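# Close the drawer of the small wooden box

## Task

Push the small wooden box's drawer fully closed, keeping the box upright on the table; the drawer must stay shut on its own, not just because the robot holds it, and at the end the hands must release everything and pull away.

## Robot and tools

Robot: a humanoid upper body on a stand past the table's -x edge, with two 7-joint arms. left_arm carries a five-finger left hand and sits on the +y side; right_arm carries a right hand on the -y side. Do not let the arms, wrists or any hand part collide or press hard on each other. A hard press ends the run.

Scene frame (used in every result line): origin in the table-top plane roughly under the pelvis, z = 0 at the table top, +z up, +x across the table away from the robot. The table edge nearest the robot is at x = 0.18 m. Shoulders are about 0.28 m above the pelvis, 0.06 m toward +x, and 0.10 m to either side. A hand point can reach at most 0.62 m from its shoulder. Printed positions can be slightly off, more so at long reach.

Hand point: a spot 0.05 m in front of the palm, where index pad and thumb tip meet in a pinch. Its own axes: +z along the straight fingers, +y out of the palm, +x across the palm. On the right hand +x points away from the thumb; on the left hand it points toward the thumb. Straight fingers extend 0.06 to 0.07 m past the point. A wrist bracket on the little-finger side protrudes 0.03 m beyond the point along +y and 0.11 m across the palm, and can strike things.

The row: every command is a row of 28 numbers, each in [-1, 1], always covering both arms. Order: left_arm/dx, dy, dz, rx, ry, rz, then left_gripper/little, ring, middle, index, thumb_bend, thumb_turn, force_limit, speed. Then the same 14 for right_arm/ and right_gripper/.
- dx, dy, dz, rx, ry, rz are an offset, not a pose. They are measured in that hand point's own axes, from the pose it had when the action began. Scale: 1.0 means 0.6 m or 180 degrees. rx, ry, rz form a single rotation vector.
- Finger numbers are targets: +1 straight or open, -1 fully curled. thumb_bend: +1 straight, -1 bent. thumb_turn: +1 beside the palm, -1 in front of it. A pinch is roughly index -0.22, thumb_bend -0.75, thumb_turn -0.57.
- force_limit maps linearly from about 0 N at -1 to 10 N at +1 fingertip force (15 N for the thumb motors). It only stops closing motors.
- speed maps linearly from near zero at -1 to full at +1; full travel then takes 0.6 s.
- No value means "unchanged". To keep a hand as it is, resend its last eight numbers. If none were sent yet, send its hand_measured six, then hand_force_limit and hand_speed.

Tools:
- execute_actions(actions): a list of actions run in order. Each action is a table of up to 15 rows, one per 1/30 s step. A short table repeats its last row to fill 15 steps. Every row in an action is an offset from the pose at that action's start, not from the previous row. An empty list just returns state and images.
- move(target, speed, blocking): target is one 28-number row. Its offsets are counted from the pose in the latest result. Each hand point travels in a straight line toward it, and both arms finish together within 0.5 to 10 s. speed is in m/s, 0.002 to 0.5, default 0.25; rotation is capped at twice that in rad/s. Paths do not slow down for obstacles, and faster contact hits harder. The hand numbers are sent at the start. With blocking=false you get a result after 0.5 s. Other motion commands are refused until a result shows the move has ended; use wait or stop first.
- wait(seconds): 0 to 10 s, arms hold their last command.
- stop(): brakes a running move; it needs stopping distance.
- zoom_image(camera, region): camera is cam_high, cam_left_wrist or cam_right_wrist. region is [x0, y0, x1, y1] in pixels of the 504x504 image, at most 504 by 504.
- show_instructions(): shows the reference pages.
- finished_scene(scene): ends the current scene, passing its number. This cannot be undone, so only call it after the drawer is closed, hands are open and arms have moved away.

Motion limits: each step, the commanded pose is clipped to within 70 mm and 16 degrees of the measured pose. If both cannot be met, position wins. A long offset may need several actions. Joint targets move at up to 2.4 rad/s.

Reading results: each arm's end_effector_position (m) and end_effector_quat_wxyz are given in the scene frame. "Hand target" is where the controller is currently heading. "pose unreachable" means a clearance check altered or blocked that arm's command. HELD marks a step that was partly held back. The move: line gives how it ended: done, off_target, moving, held or fault. limits=paced means the pose was clipped. limits=held means some steps were blocked, after which the arm may jump faster than asked. Hand lines list six values per hand in motor order: hand_measured (position), hand_stopped_by (moving, target, force, stalled, fault), and hand_load_n (positive when pushed open). Loads near zero mean no grip.

Avoid: contact torque reaching a joint's limit (22 N m for the big joints, 4.4 N m for wrist pitch and wrist yaw). That freezes the arm for 10 s. Also avoid long heavy holds that overheat motors (MOTOR HOT warns from 90 °C, and the arm drops at 120 °C). Push the drawer gently rather than slamming it. Never tip the box or knock anything off the table. Loose objects may occasionally get nudged by outside pushes.

Each tool is called after "Emit:" as name(argument=value, ...) on one line, values as JSON.

Reference images:

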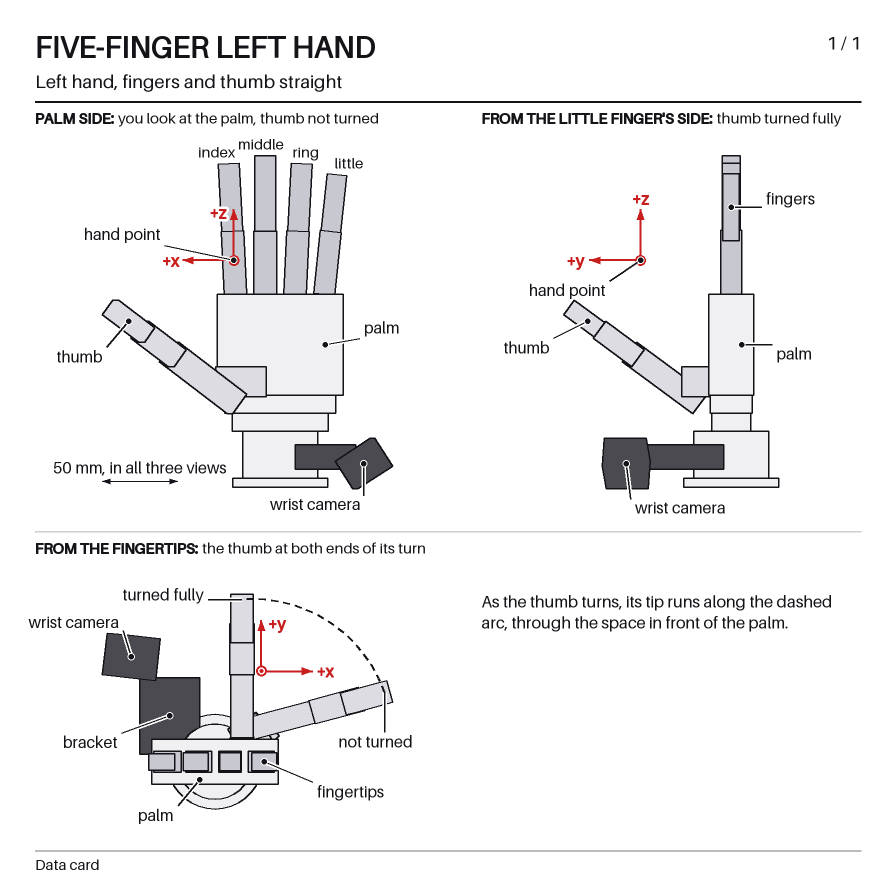

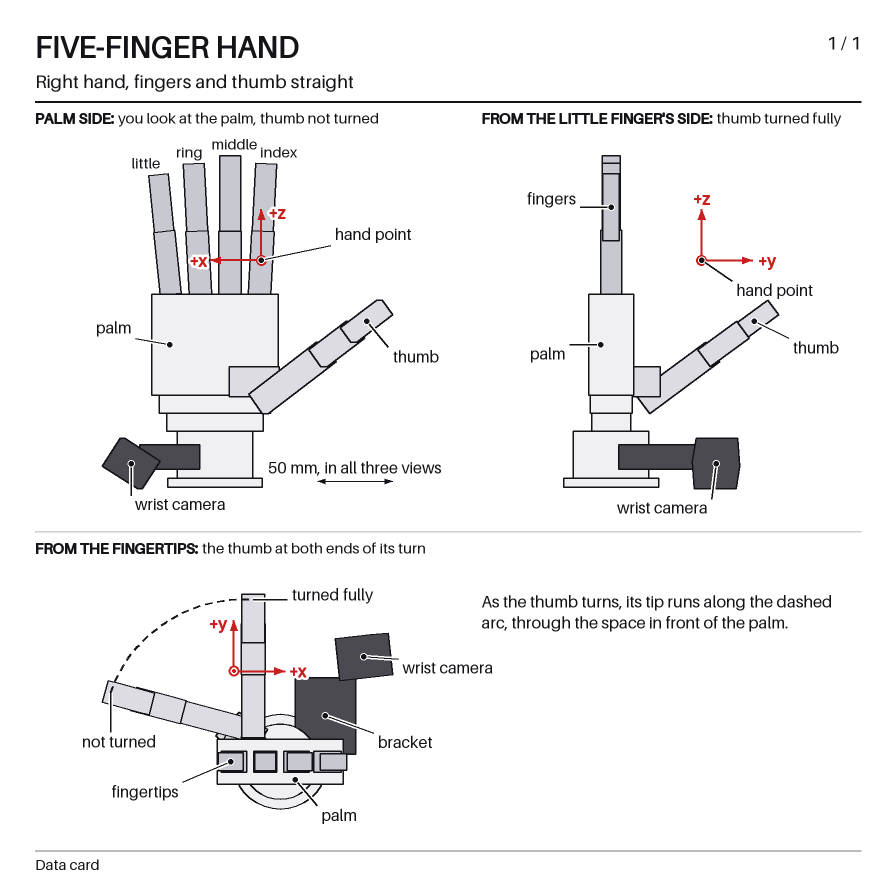

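## Session

I'll start by looking at the current state of the scene.

Emit:
execute_actions(actions=[])

Scene clock: 0.00 s.
left_arm: end_effector_position=(+0.1806, +0.0558, +0.4435) hand_measured=(+1.000, +1.000, +1.000, +1.000, +1.000, +1.000) hand_load_n=(+0.0, +0.0, +0.0, +0.0, +0.0, +0.0) hand_stopped_by=(target, target, target, target, target, target) hand_force_limit=0.00 hand_speed=-0.80 end_effector_quat_wxyz=(+0.085, +0.116, -0.261, +0.955) | right_arm: end_effector_position=(+0.1948, -0.0859, +0.4181) hand_measured=(+1.000, +1.000, +1.000, +1.000, +1.000, +1.000) hand_load_n=(+0.0, +0.0, +0.0, +0.0, +0.0, +0.0) hand_stopped_by=(target, target, target, target, target, target) hand_force_limit=0.00 hand_speed=-0.80 end_effector_quat_wxyz=(+0.932, -0.304, +0.199, -0.003)
Joint positions: left_arm=[-0.148  0.427  0.118 -0.535 -0.356 -0.884 -0.42 ] | right_arm=[ 0.062 -0.518 -0.308 -0.486  0.434 -0.936  0.475]
Joint velocities: left_arm=[ 0.    -0.005  0.    -0.005  0.008  0.     0.   ] | right_arm=[-0.012 -0.006  0.003 -0.002  0.     0.     0.   ]
Joint torques (N m, as the arm reports them, + toward a larger angle): no reading
Hand target (left_arm): +0.181, +0.056, +0.443; +0.085, +0.116, -0.261, +0.955
Hand target (right_arm): +0.195, -0.086, +0.418; +0.932, -0.304, +0.199, -0.003

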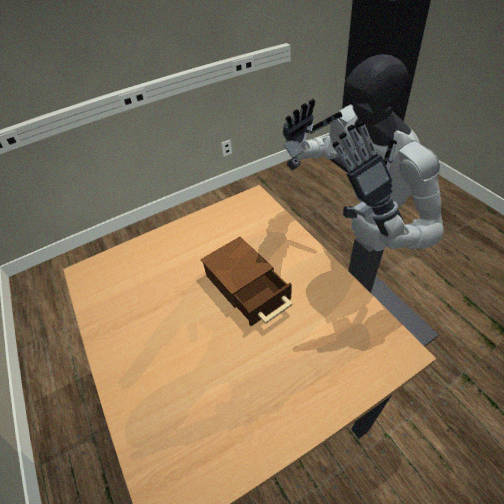

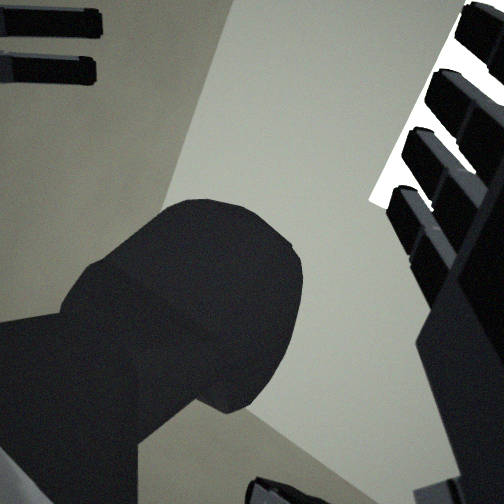

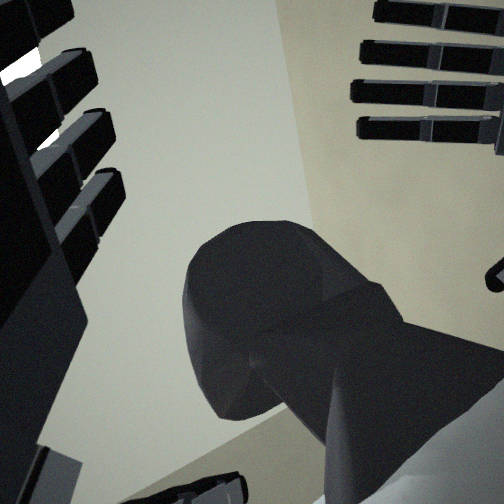

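Emit:
zoom_image(camera="cam_high", region=[150, 180, 450, 400])

Region (150, 180, 450, 400) of cam_high's 504x504 image, scaled by 1.680, with more detail than that image has; it fills the top 370 rows of this view, and the rest is white.

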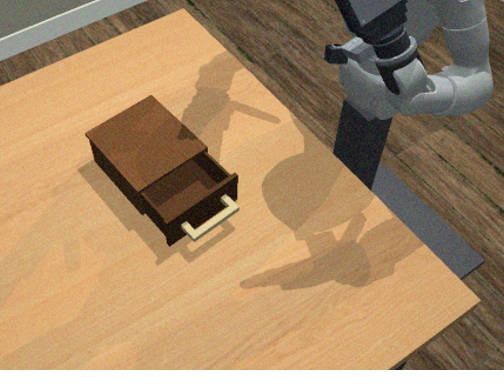

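Emit:
zoom_image(camera="cam_high", region=[250, 50, 460, 300])

Region (250, 50, 460, 300) of cam_high's 504x504 image, scaled by 2.016, with more detail than that image has; it fills the left 423 columns of this view, and the rest is white.

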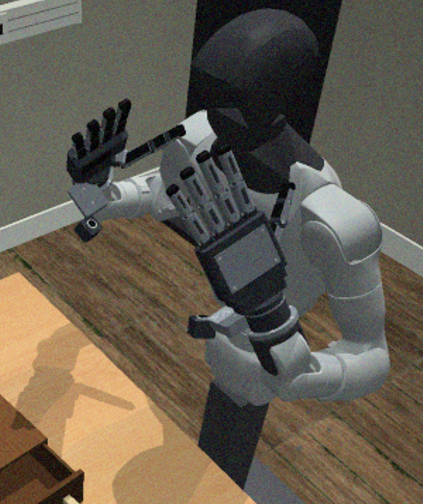

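Emit:
move(target=[-0.554, 0.0165, -0.439, 0.133, -0.679, -0.171, 1, 1, 1, 1, 1, 1, 0, -0.8, 0.637, 0.0767, -0.274, 0.077, 0.620, 0.220, 1, 1, 1, 1, 1, 1, 0, -0.8], speed=0.4)

Scene clock: 7.73 s.
left_arm: end_effector_position=(+0.4498, +0.1381, +0.1268) hand_measured=(+1.000, +1.000, +1.000, +1.000, +1.000, +1.000) hand_load_n=(+0.0, +0.0, +0.0, +0.0, +0.0, +0.0) hand_stopped_by=(target, target, target, target, target, target) hand_force_limit=0.00 hand_speed=-0.80 end_effector_quat_wxyz=(+0.026, +0.940, -0.002, +0.339) | right_arm: end_effector_position=(+0.4790, -0.1749, +0.1383) hand_measured=(+1.000, +1.000, +1.000, +1.000, +1.000, +1.000) hand_load_n=(+0.0, +0.0, +0.0, +0.0, +0.0, +0.0) hand_stopped_by=(target, target, target, target, target, target) hand_force_limit=0.00 hand_speed=-0.80 end_effector_quat_wxyz=(+0.343, +0.007, +0.939, +0.034)
Joint positions: left_arm=[-0.673  0.57   0.043  0.056 -0.867  1.221  0.333] | right_arm=[-0.851 -0.658  0.027  0.401  0.694  1.089 -0.005]
Joint velocities: left_arm=[-0.006  0.     0.002 -0.003  0.     0.     0.   ] | right_arm=[ 0.    -0.012 -0.017  0.    -0.005 -0.003  0.   ]
Joint torques (N m, as the arm reports them, + toward a larger angle): left_arm=[-3.66  3.23  1.59 -2.63 -0.6  -0.32 -0.08] | right_arm=[-6.65 -2.48 -1.93 -2.5  -0.03 -0.74 -0.03]
Hand target (left_arm): +0.450, +0.139, +0.126; +0.024, +0.941, -0.003, +0.338
Hand target (right_arm): +0.480, -0.176, +0.139; +0.344, +0.006, +0.938, +0.032
Off the commanded pose (left_arm): 0.013 m, 3 deg.
Off the commanded pose (right_arm): 0.017 m, 4 deg.
move: off_target (left_arm, right_arm)

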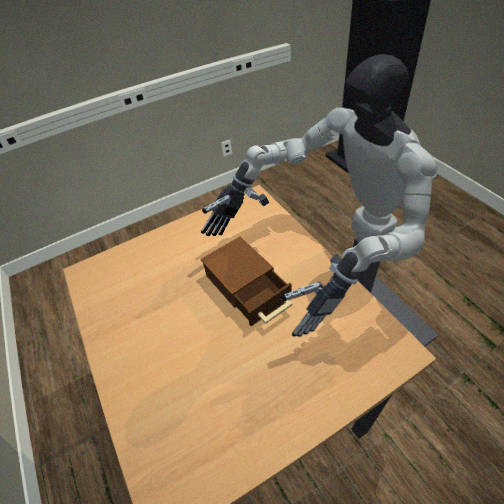

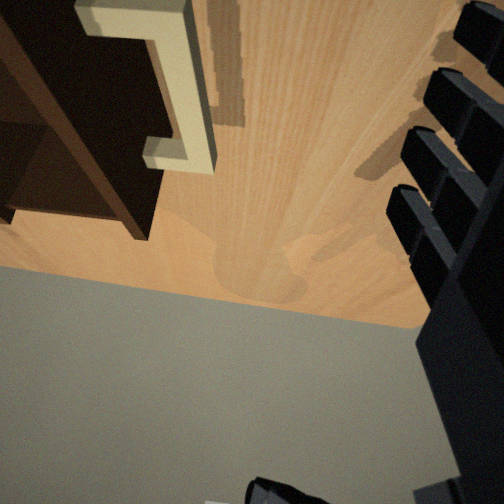

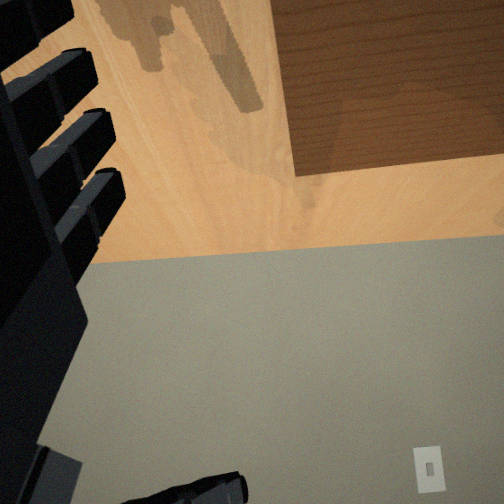

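Emit:
zoom_image(camera="cam_high", region=[170, 170, 390, 370])

Region (170, 170, 390, 370) of cam_high's 504x504 image, scaled by 2.291, with more detail than that image has; it fills the top 458 rows of this view, and the rest is white.

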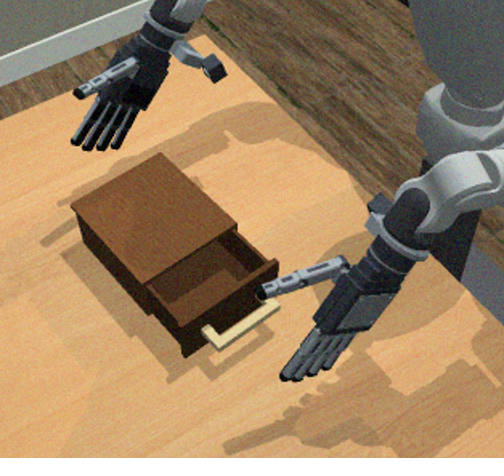

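Emit:
move(target=[0.0073, 0.1273, 0.0612, 0, 0, 0, 1, 1, 1, 1, 1, 1, 0, -0.8, 0.0375, 0.0792, 0.0483, 0, 0, 0, 1, 1, 1, 1, 1, 1, 0, -0.8], speed=0.15)

Scene clock: 10.03 s.
left_arm: end_effector_position=(+0.4775, +0.0576, +0.1092) hand_measured=(+1.000, +1.000, +1.000, +1.000, +1.000, +1.000) hand_load_n=(+0.0, +0.0, +0.0, +0.0, +0.0, +0.0) hand_stopped_by=(target, target, target, target, target, target) hand_force_limit=0.00 hand_speed=-0.80 end_effector_quat_wxyz=(+0.030, +0.938, -0.002, +0.345) | right_arm: end_effector_position=(+0.4792, -0.1255, +0.1003) hand_measured=(+1.000, +1.000, +1.000, +1.000, +1.000, +1.000) hand_load_n=(+0.0, +0.0, +0.0, +0.0, +0.0, +0.0) hand_stopped_by=(target, target, target, target, target, target) hand_force_limit=0.00 hand_speed=-0.80 end_effector_quat_wxyz=(+0.339, +0.007, +0.940, +0.036)
Joint positions: left_arm=[-0.833  0.297 -0.098  0.283 -0.755  1.052  0.471] | right_arm=[-0.825 -0.467  0.077  0.439  0.661  0.975 -0.139]
Joint velocities: left_arm=[ 0.002  0.005 -0.002  0.006  0.012 -0.004  0.   ] | right_arm=[ 0.     0.005 -0.009  0.002 -0.012 -0.001  0.   ]
Joint torques (N m, as the arm reports them, + toward a larger angle): left_arm=[-4.56  1.61  0.52 -2.33 -0.7  -0.33 -0.11] | right_arm=[-6.65 -2.07 -1.48 -2.75 -0.07 -0.72 -0.23]
Hand target (left_arm): +0.476, +0.060, +0.105; +0.027, +0.940, -0.003, +0.340
Hand target (right_arm): +0.480, -0.128, +0.100; +0.340, +0.006, +0.940, +0.032
Off the commanded pose (left_arm): 0.006 m, 1 deg.
Off the commanded pose (right_arm): 0.005 m, 1 deg.
move: off_target (left_arm, right_arm)

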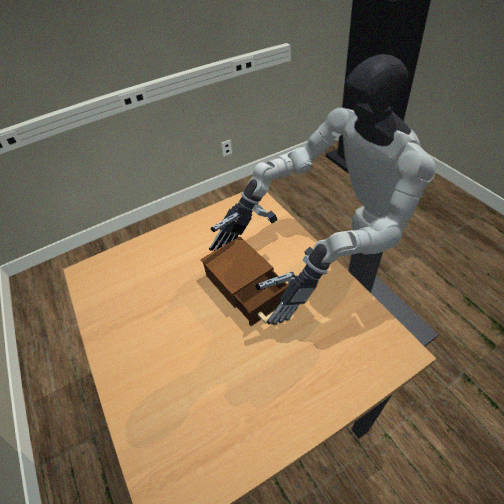

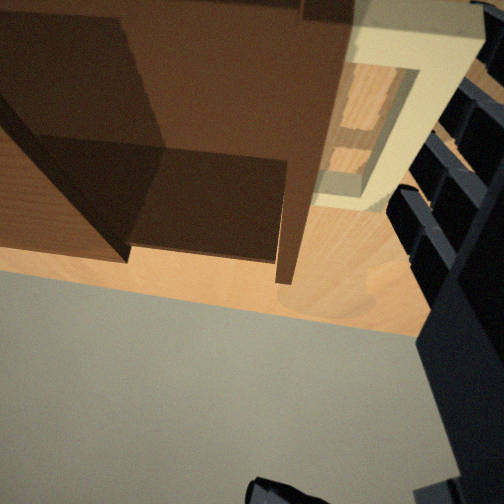

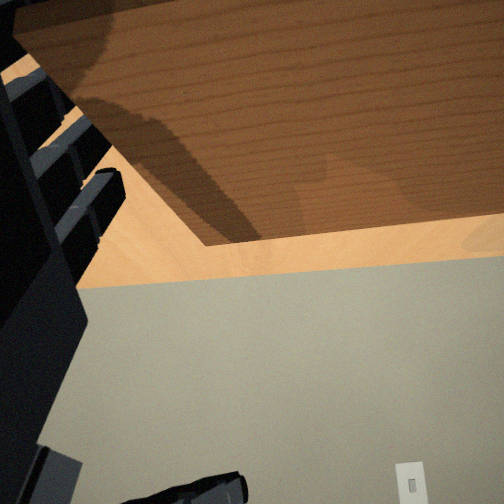

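Emit:
move(target=[0.0078, 0.1237, 0.0142, 0, 0, 0, 1, 1, 1, 1, 1, 1, 0, -0.8, 0.0, 0.02, 0.0, 0, 0, 0, 1, 1, 1, 1, 1, 1, 0, -0.8], speed=0.08)

Scene clock: 11.53 s.
left_arm: end_effector_position=(+0.4919, +0.0109, +0.1072) hand_measured=(+1.000, +1.000, +1.000, +1.000, +1.000, +1.000) hand_load_n=(+0.0, +0.0, +0.0, +0.0, +0.0, +0.0) hand_stopped_by=(target, target, target, target, target, target) hand_force_limit=0.00 hand_speed=-0.80 end_effector_quat_wxyz=(-0.008, +0.936, +0.010, +0.351) | right_arm: end_effector_position=(+0.4792, -0.1251, +0.0976) hand_measured=(+1.000, +1.000, +1.000, +1.000, +1.000, +1.000) hand_load_n=(+0.0, +0.0, +0.0, +0.0, +0.0, +0.0) hand_stopped_by=(target, target, target, target, target, target) hand_force_limit=0.00 hand_speed=-0.80 end_effector_quat_wxyz=(+0.337, +0.010, +0.941, +0.019)
Joint positions: left_arm=[-0.96   0.086 -0.127  0.469 -0.663  0.945  0.648] | right_arm=[-0.825 -0.446  0.076  0.422  0.661  0.99  -0.198]
Joint velocities: left_arm=[-0.005  0.006  0.002  0.031  0.031 -0.013 -0.017] | right_arm=[-0.003  0.014  0.011  0.003 -0.006  0.    -0.001]
Joint torques (N m, as the arm reports them, + toward a larger angle): left_arm=[-5.11 -1.94 -0.53 -3.26 -2.05 -0.49 -1.54] | right_arm=[-6.79 -0.88 -1.49 -3.54  0.28 -0.63  0.31]
Hand target (left_arm): +0.485, -0.016, +0.110; +0.031, +0.938, -0.002, +0.346
Hand target (right_arm): +0.479, -0.113, +0.100; +0.338, +0.006, +0.940, +0.036
Off the commanded pose (left_arm): 0.029 m, 5 deg.
Off the commanded pose (right_arm): 0.012 m, 2 deg.
move: off_target (left_arm, right_arm)

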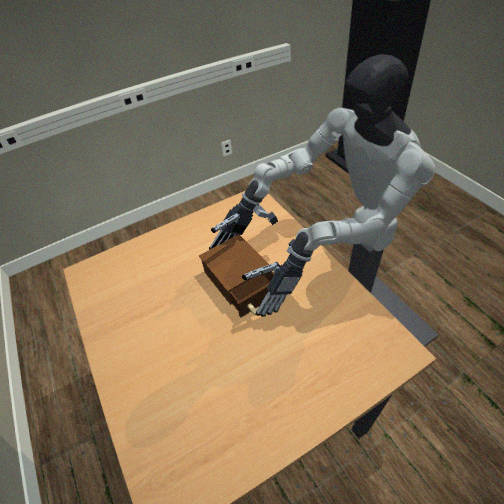

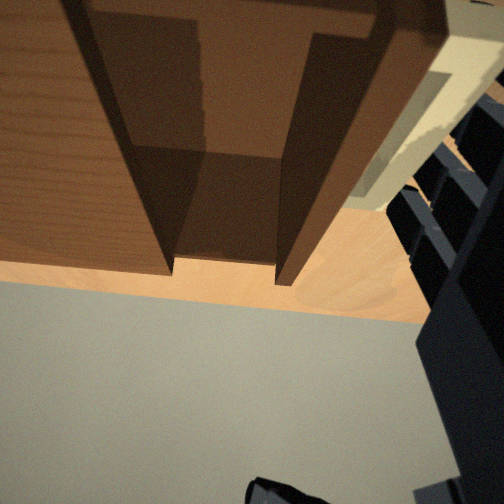

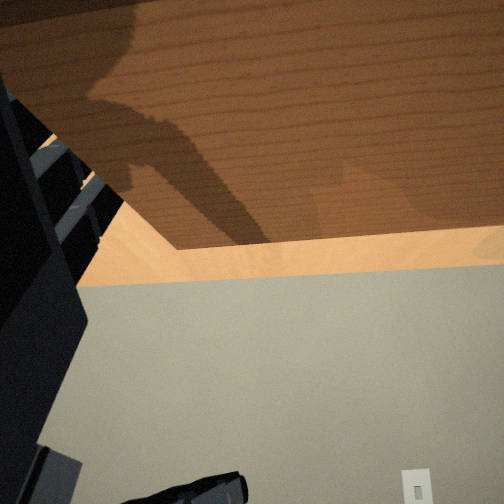

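Emit:
move(target=[0.0, 0.05, 0.0, 0, 0, 0, 1, 1, 1, 1, 1, 1, 0, -0.8, 0.014, 0.124, 0.0, 0, 0, 0, 1, 1, 1, 1, 1, 1, 0, -0.8], speed=0.06)

Scene clock: 13.40 s.
left_arm: end_effector_position=(+0.4994, +0.0123, +0.1042) hand_measured=(+1.000, +1.000, +1.000, +1.000, +1.000, +1.000) hand_load_n=(+0.0, +0.0, +0.0, +0.0, +0.0, +0.0) hand_stopped_by=(target, target, target, target, target, target) hand_force_limit=0.00 hand_speed=-0.80 end_effector_quat_wxyz=(-0.052, +0.933, +0.022, +0.356) | right_arm: end_effector_position=(+0.4792, -0.0984, +0.0884) hand_measured=(+1.000, +1.000, +1.000, +1.000, +1.000, +1.000) hand_load_n=(-0.5, +0.0, +0.0, +0.0, +0.0, +0.0) hand_stopped_by=(target, target, target, target, target, target) hand_force_limit=0.00 hand_speed=-0.80 end_effector_quat_wxyz=(+0.341, +0.024, +0.938, -0.053)
Joint positions: left_arm=[-1.006  0.027 -0.124  0.564 -0.599  0.887  0.721] | right_arm=[-0.817 -0.234  0.045  0.334  0.554  1.035 -0.481]
Joint velocities: left_arm=[-0.014  0.008  0.012  0.006  0.018  0.     0.   ] | right_arm=[-0.012  0.025 -0.043  0.014 -0.058  0.019  0.027]
Joint torques (N m, as the arm reports them, + toward a larger angle): left_arm=[-5.49 -2.61 -0.3  -3.49 -1.4  -0.36 -1.33] | right_arm=[-6.94  2.67  0.88 -3.28  1.19 -0.66  1.9 ]
Hand target (left_arm): +0.492, -0.018, +0.108; -0.008, +0.936, +0.010, +0.351
Hand target (right_arm): +0.471, -0.051, +0.091; +0.333, +0.005, +0.943, +0.018
Off the commanded pose (left_arm): 0.032 m, 5 deg.
Off the commanded pose (right_arm): 0.049 m, 9 deg.
move: off_target (left_arm, right_arm)

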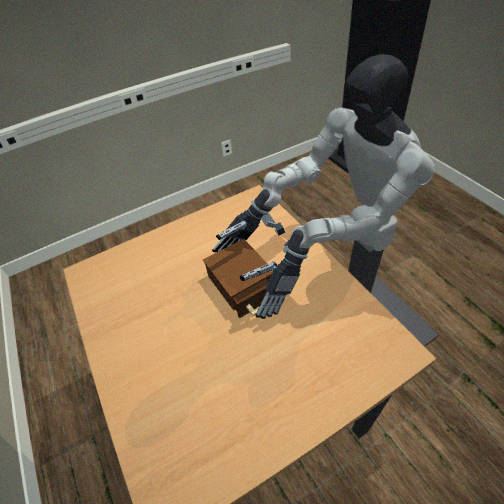

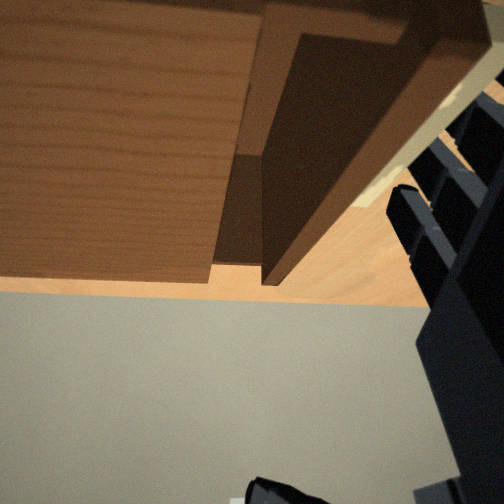

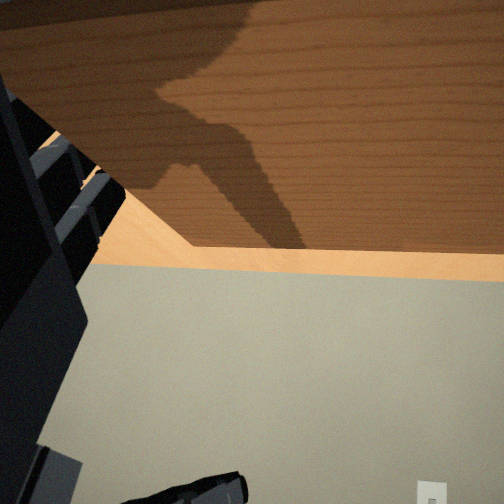

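Emit:
zoom_image(camera="cam_high", region=[180, 170, 360, 340])

Region (180, 170, 360, 340) of cam_high's 504x504 image, scaled by 2.800, with more detail than that image has.

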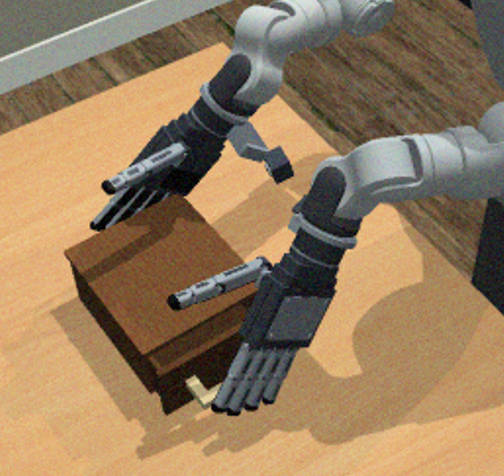

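Emit:
move(target=[-0.0064, 0.049, -0.011, -0.0926, 0.0113, 0.103, 1, 1, 1, 1, 1, 1, 0, -0.8, -0.0087, 0.105, -0.0368, -0.089, -0.0115, -0.106, 1, 1, 1, 1, 1, 1, 0, -0.8], speed=0.12)

Scene clock: 16.60 s.
left_arm: end_effector_position=(+0.4993, +0.0166, +0.0951) hand_measured=(+1.000, +1.000, +1.000, +1.000, +1.000, +1.000) hand_load_n=(+0.0, +0.0, +0.0, +0.5, +0.0, +0.0) hand_stopped_by=(target, target, target, target, target, target) hand_force_limit=0.00 hand_speed=-0.80 end_effector_quat_wxyz=(-0.020, +0.921, -0.173, +0.350) | right_arm: end_effector_position=(+0.4778, -0.0811, +0.0922) hand_measured=(+1.000, +1.000, +1.000, +1.000, +1.000, +1.000) hand_load_n=(+0.0, +0.0, +0.0, +0.5, +0.0, +0.0) hand_stopped_by=(target, target, target, target, target, target) hand_force_limit=0.00 hand_speed=-0.80 end_effector_quat_wxyz=(+0.327, -0.155, +0.931, -0.043)
Joint positions: left_arm=[-1.144  0.261 -0.409  0.782 -0.481  0.85   0.119] | right_arm=[-0.979 -0.404  0.307  0.488  0.42   1.031 -0.046]
Joint velocities: left_arm=[-0.006  0.018 -0.009  0.011  0.048 -0.003 -0.025] | right_arm=[ 0.002  0.011  0.015  0.    -0.064  0.     0.03 ]
Joint torques (N m, as the arm reports them, + toward a larger angle): left_arm=[-5.76 -1.64  0.64 -4.19 -1.3  -0.81 -1.61] | right_arm=[-8.41  1.61 -0.7  -4.33  1.49 -1.11  1.56]
Hand target (left_arm): +0.490, -0.020, +0.102; +0.028, +0.915, -0.191, +0.353
Hand target (right_arm): +0.472, -0.037, +0.104; +0.339, -0.177, +0.924, +0.018
Off the commanded pose (left_arm): 0.036 m, 5 deg.
Off the commanded pose (right_arm): 0.049 m, 8 deg.
move: off_target (left_arm, right_arm)

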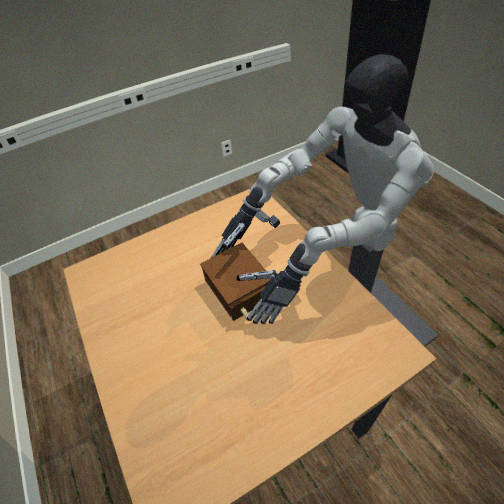

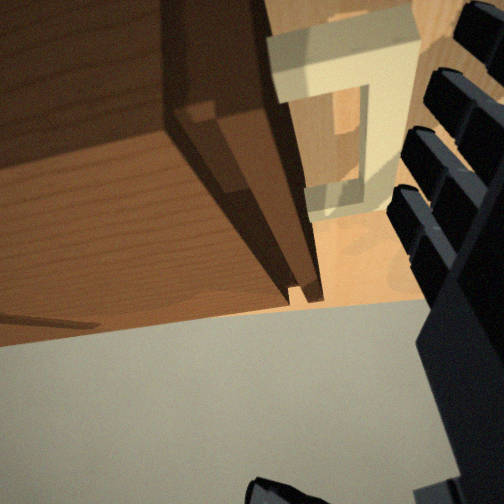

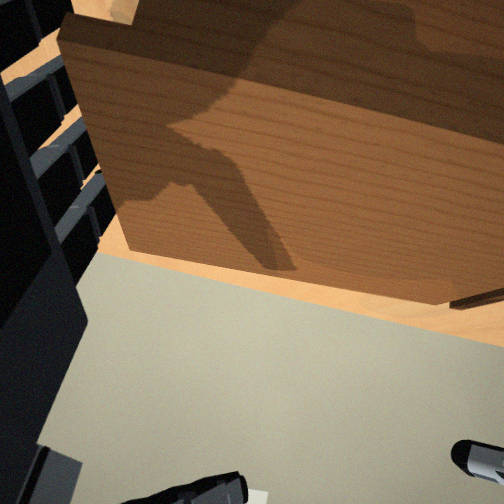

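Emit:
move(target=[0.032, 0.069, -0.0025, -0.028, 0, 0, 1, 1, 1, 1, 1, 1, 0, -0.8, -0.0436, 0.0912, -0.0135, -0.044, 0, 0, 1, 1, 1, 1, 1, 1, 0, -0.8], speed=0.05)

Scene clock: 18.67 s.
left_arm: end_effector_position=(+0.5085, +0.0159, +0.0926) hand_measured=(+1.000, +1.000, +1.000, +1.000, +1.000, +1.000) hand_load_n=(+0.0, +0.0, +0.0, +0.5, +0.0, +0.0) hand_stopped_by=(target, target, target, target, target, target) hand_force_limit=0.00 hand_speed=-0.80 end_effector_quat_wxyz=(-0.036, +0.926, -0.169, +0.335) | right_arm: end_effector_position=(+0.4832, -0.0770, +0.0917) hand_measured=(+1.000, +1.000, +1.000, +1.000, +1.000, +1.000) hand_load_n=(+0.0, +0.0, +0.0, +1.0, +0.0, +0.0) hand_stopped_by=(target, target, target, target, target, target) hand_force_limit=0.00 hand_speed=-0.80 end_effector_quat_wxyz=(+0.302, -0.153, +0.939, -0.056)
Joint positions: left_arm=[-1.268  0.199 -0.412  1.027 -0.443  0.788  0.09 ] | right_arm=[-1.071 -0.344  0.284  0.605  0.349  1.08  -0.03 ]
Joint velocities: left_arm=[-0.006 -0.015  0.003  0.051  0.017 -0.024 -0.021] | right_arm=[ 0.002  0.028 -0.051  0.002 -0.08   0.     0.041]
Joint torques (N m, as the arm reports them, + toward a larger angle): left_arm=[-6.71 -2.44  0.84 -4.95 -1.63 -0.8  -1.87] | right_arm=[-8.91  2.43 -0.58 -4.53  1.32 -1.1   2.01]
Hand target (left_arm): +0.499, -0.027, +0.102; +0.019, +0.920, -0.189, +0.342
Hand target (right_arm): +0.475, -0.022, +0.104; +0.313, -0.179, +0.932, +0.021
Off the commanded pose (left_arm): 0.046 m, 7 deg.
Off the commanded pose (right_arm): 0.058 m, 9 deg.
move: off_target (left_arm, right_arm)

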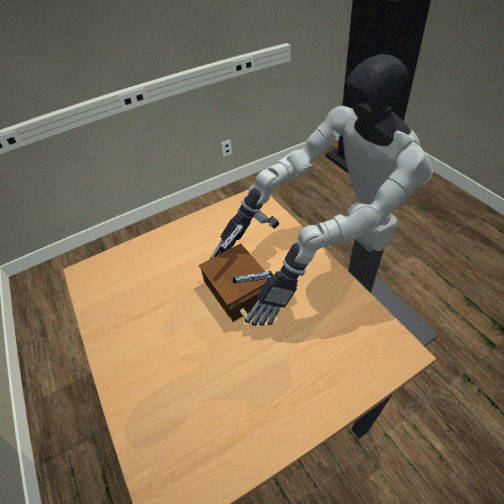

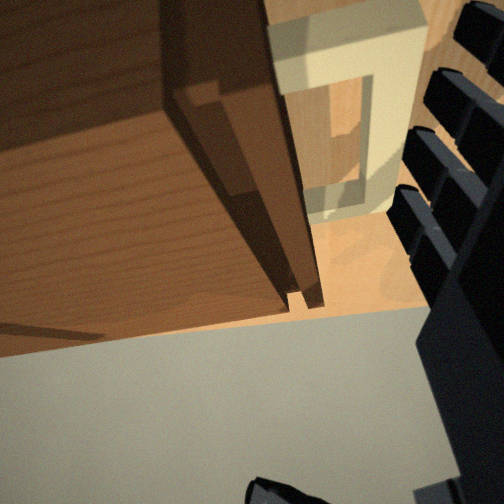

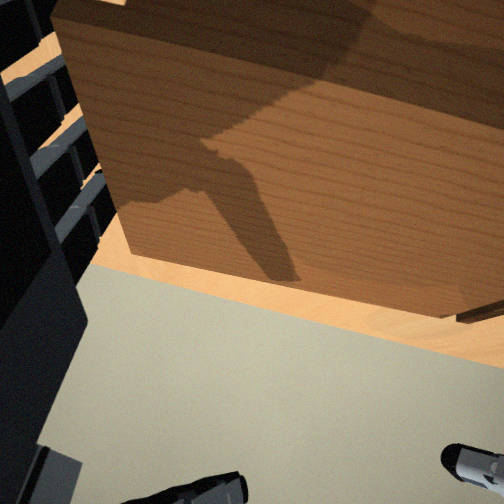

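Emit:
zoom_image(camera="cam_high", region=[180, 190, 340, 340])

Emit:
execute_actions(actions=[])

Region (180, 190, 340, 340) of cam_high's 504x504 image, scaled by 3.150, with more detail than that image has; it fills the top 472 rows of this view, and the rest is white.

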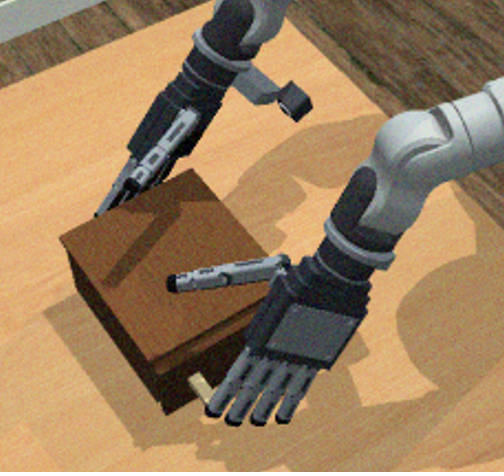

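Scene clock: 20.17 s.
left_arm: end_effector_position=(+0.5085, +0.0159, +0.0925) hand_measured=(+1.000, +1.000, +1.000, +1.000, +1.000, +1.000) hand_load_n=(+0.0, +0.0, +0.0, +0.5, +0.0, +0.0) hand_stopped_by=(target, target, target, target, target, target) hand_force_limit=0.00 hand_speed=-0.80 end_effector_quat_wxyz=(-0.036, +0.926, -0.170, +0.334) | right_arm: end_effector_position=(+0.4833, -0.0769, +0.0917) hand_measured=(+1.000, +1.000, +1.000, +1.000, +1.000, +1.000) hand_load_n=(+0.0, +0.0, +0.0, +1.0, +0.0, +0.0) hand_stopped_by=(target, target, target, target, target, target) hand_force_limit=0.00 hand_speed=-0.80 end_effector_quat_wxyz=(+0.302, -0.153, +0.939, -0.056)
Joint positions: left_arm=[-1.269  0.199 -0.412  1.03  -0.442  0.787  0.089] | right_arm=[-1.071 -0.343  0.282  0.605  0.345  1.08  -0.027]
Joint velocities: left_arm=[ 0.015 -0.003 -0.002 -0.002  0.     0.     0.   ] | right_arm=[ 0.     0.029 -0.005 -0.008  0.002  0.     0.   ]
Joint torques (N m, as the arm reports them, + toward a larger angle): left_arm=[-6.47 -2.45  0.37 -4.38 -1.7  -0.85 -1.82] | right_arm=[-8.88  2.55 -0.42 -4.28  1.09 -1.1   2.05]
Hand target (left_arm): +0.499, -0.027, +0.102; +0.019, +0.920, -0.189, +0.342
Hand target (right_arm): +0.475, -0.022, +0.104; +0.313, -0.179, +0.932, +0.021
Off the commanded pose (left_arm): 0.046 m, 7 deg.
Off the commanded pose (right_arm): 0.058 m, 9 deg.

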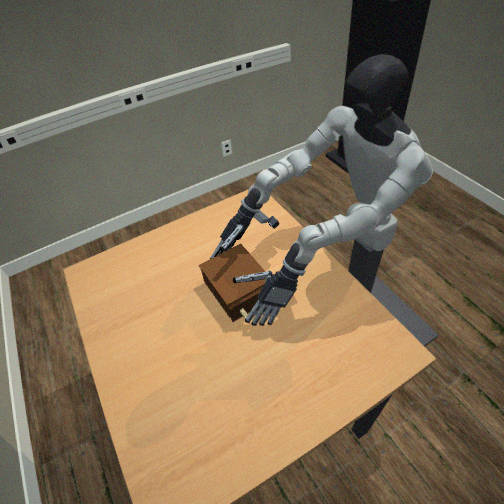

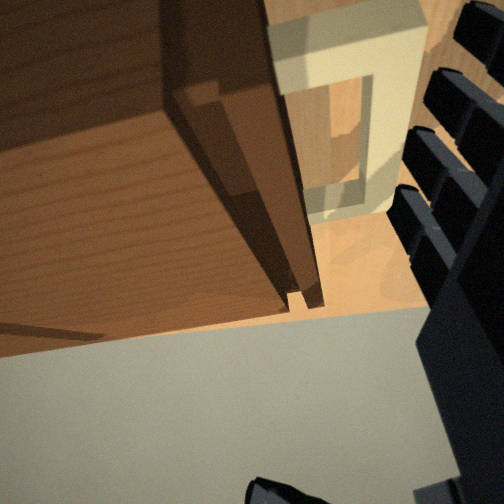

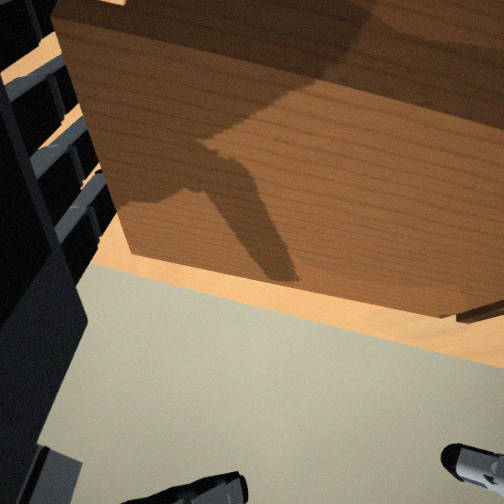

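Emit:
move(target=[0.0465, 0.1168, -0.0123, -0.06, 0, 0, 1, 1, 1, 1, 1, 1, 0, -0.8, -0.0475, 0.1245, -0.0227, -0.067, 0, 0, 1, 1, 1, 1, 1, 1, 0, -0.8], speed=0.08)

Scene clock: 22.63 s.
left_arm: end_effector_position=(+0.5168, +0.0084, +0.0933) hand_measured=(+1.000, +1.000, +1.000, +1.000, +1.000, +1.000) hand_load_n=(+0.0, +0.0, +0.0, +1.0, +0.0, +0.0) hand_stopped_by=(target, target, target, target, target, target) hand_force_limit=0.00 hand_speed=-0.80 end_effector_quat_wxyz=(-0.035, +0.927, -0.159, +0.339) | right_arm: end_effector_position=(+0.4849, -0.0735, +0.0891) hand_measured=(+1.000, +1.000, +1.000, +1.000, +1.000, +1.000) hand_load_n=(+0.0, +0.0, +0.0, +1.0, +0.0, +0.0) hand_stopped_by=(target, target, target, target, target, target) hand_force_limit=0.00 hand_speed=-0.80 end_effector_quat_wxyz=(+0.269, -0.154, +0.950, -0.048)
Joint positions: left_arm=[-1.418  0.099 -0.322  1.406 -0.337  0.586  0.03 ] | right_arm=[-1.182 -0.296  0.252  0.799  0.242  1.081  0.077]
Joint velocities: left_arm=[ 0.    -0.017  0.12  -0.003  0.1   -0.026  0.   ] | right_arm=[-0.011  0.031 -0.061  0.049 -0.133 -0.018  0.07 ]
Joint torques (N m, as the arm reports them, + toward a larger angle): left_arm=[-7.56 -4.62  1.05 -6.38 -1.79 -1.14 -2.94] | right_arm=[-9.46  3.21 -0.82 -4.18  0.61 -1.29  2.43]
Hand target (left_arm): +0.500, -0.055, +0.106; +0.043, +0.917, -0.189, +0.348
Hand target (right_arm): +0.475, -0.008, +0.103; +0.282, -0.185, +0.940, +0.043
Off the commanded pose (left_arm): 0.069 m, 11 deg.
Off the commanded pose (right_arm): 0.078 m, 11 deg; position clipped at the last step of the last action.
move: off_target (left_arm, right_arm); limits=paced

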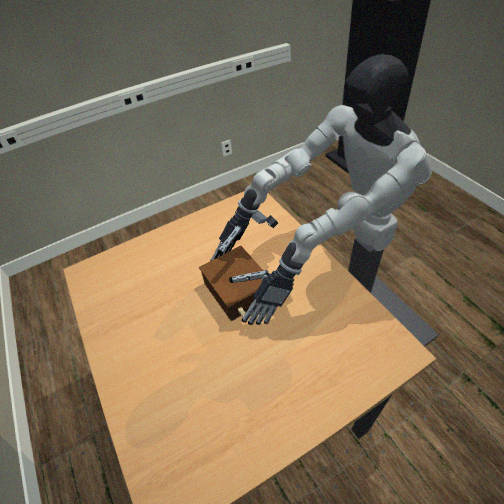

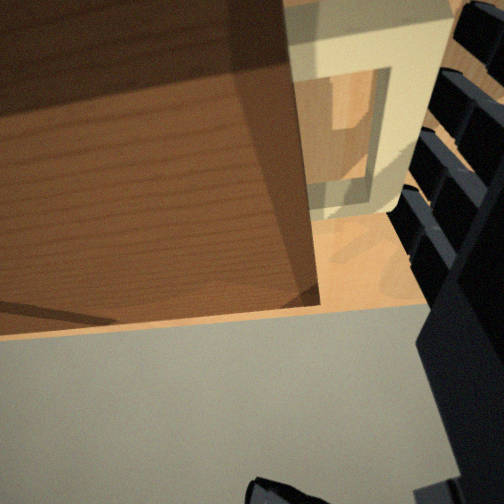

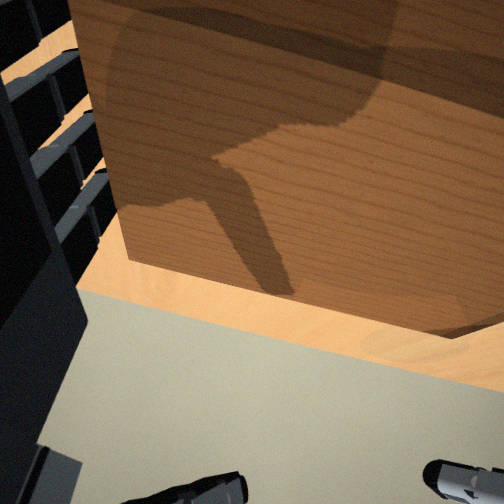

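Emit:
move(target=[-0.07, -0.142, -0.242, 0, 0, 0, 1, 1, 1, 1, 1, 1, 0, -0.8, 0.105, -0.1425, -0.228, 0, 0, 0, 1, 1, 1, 1, 1, 1, 0, -0.8], speed=0.2)

Scene clock: 26.33 s.
left_arm: end_effector_position=(+0.4151, +0.1098, +0.1944) hand_measured=(+1.000, +1.000, +1.000, +1.000, +1.000, +1.000) hand_load_n=(+0.0, +0.0, +0.0, +0.0, +0.0, +0.0) hand_stopped_by=(target, target, target, target, target, target) hand_force_limit=0.00 hand_speed=-0.80 end_effector_quat_wxyz=(-0.034, +0.932, -0.137, +0.334) | right_arm: end_effector_position=(+0.3859, -0.1675, +0.1978) hand_measured=(+1.000, +1.000, +1.000, +1.000, +1.000, +1.000) hand_load_n=(+0.0, +0.0, +0.0, +0.0, +0.0, +0.0) hand_stopped_by=(target, target, target, target, target, target) hand_force_limit=0.00 hand_speed=-0.80 end_effector_quat_wxyz=(+0.279, -0.155, +0.946, -0.046)
Joint positions: left_arm=[-0.855  0.716  0.031 -0.129 -1.632  1.594  1.019] | right_arm=[-0.819 -1.033  0.001 -0.13   1.474  1.613 -0.521]
Joint velocities: left_arm=[-0.014  0.    -0.017  0.026 -0.098  0.     0.098] | right_arm=[ 0.006 -0.005 -0.008  0.002  0.014  0.     0.   ]
Joint torques (N m, as the arm reports them, + toward a larger angle): left_arm=[-4.33  2.94  1.64 -1.64 -0.87 -0.25  0.33] | right_arm=[-5.36 -2.94 -2.71 -1.16  0.13 -0.45 -0.43]
Hand target (left_arm): +0.415, +0.108, +0.194; -0.032, +0.932, -0.137, +0.334
Hand target (right_arm): +0.386, -0.167, +0.198; +0.278, -0.156, +0.947, -0.046
Off the commanded pose (left_arm): 0.002 m, 3 deg.
Off the commanded pose (right_arm): 0.010 m, 1 deg.
joint sent to its limit (right arm) — the command would take joint 6 (wrist pitch) past its upper limit, so that joint was sent only as far as its limit.
move: off_target (left_arm, right_arm); limits=paced

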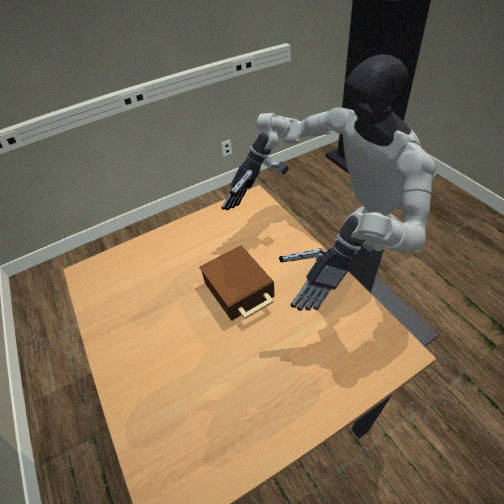

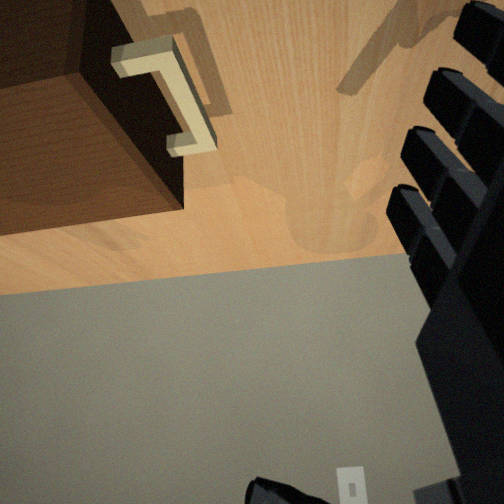

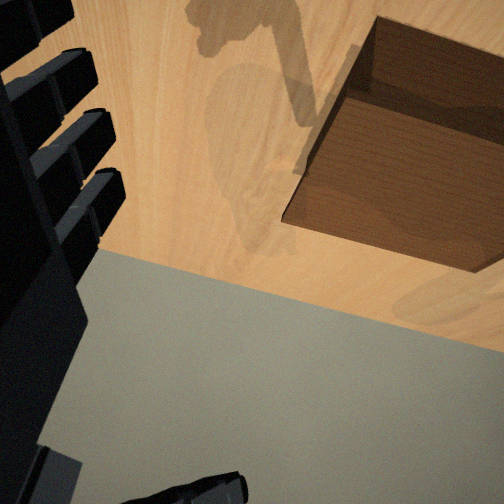

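The drawer is shut flush, the box is upright, and both hands are clear of it.

Emit:
finished_scene(scene=1)

The scene is finished: the task was done.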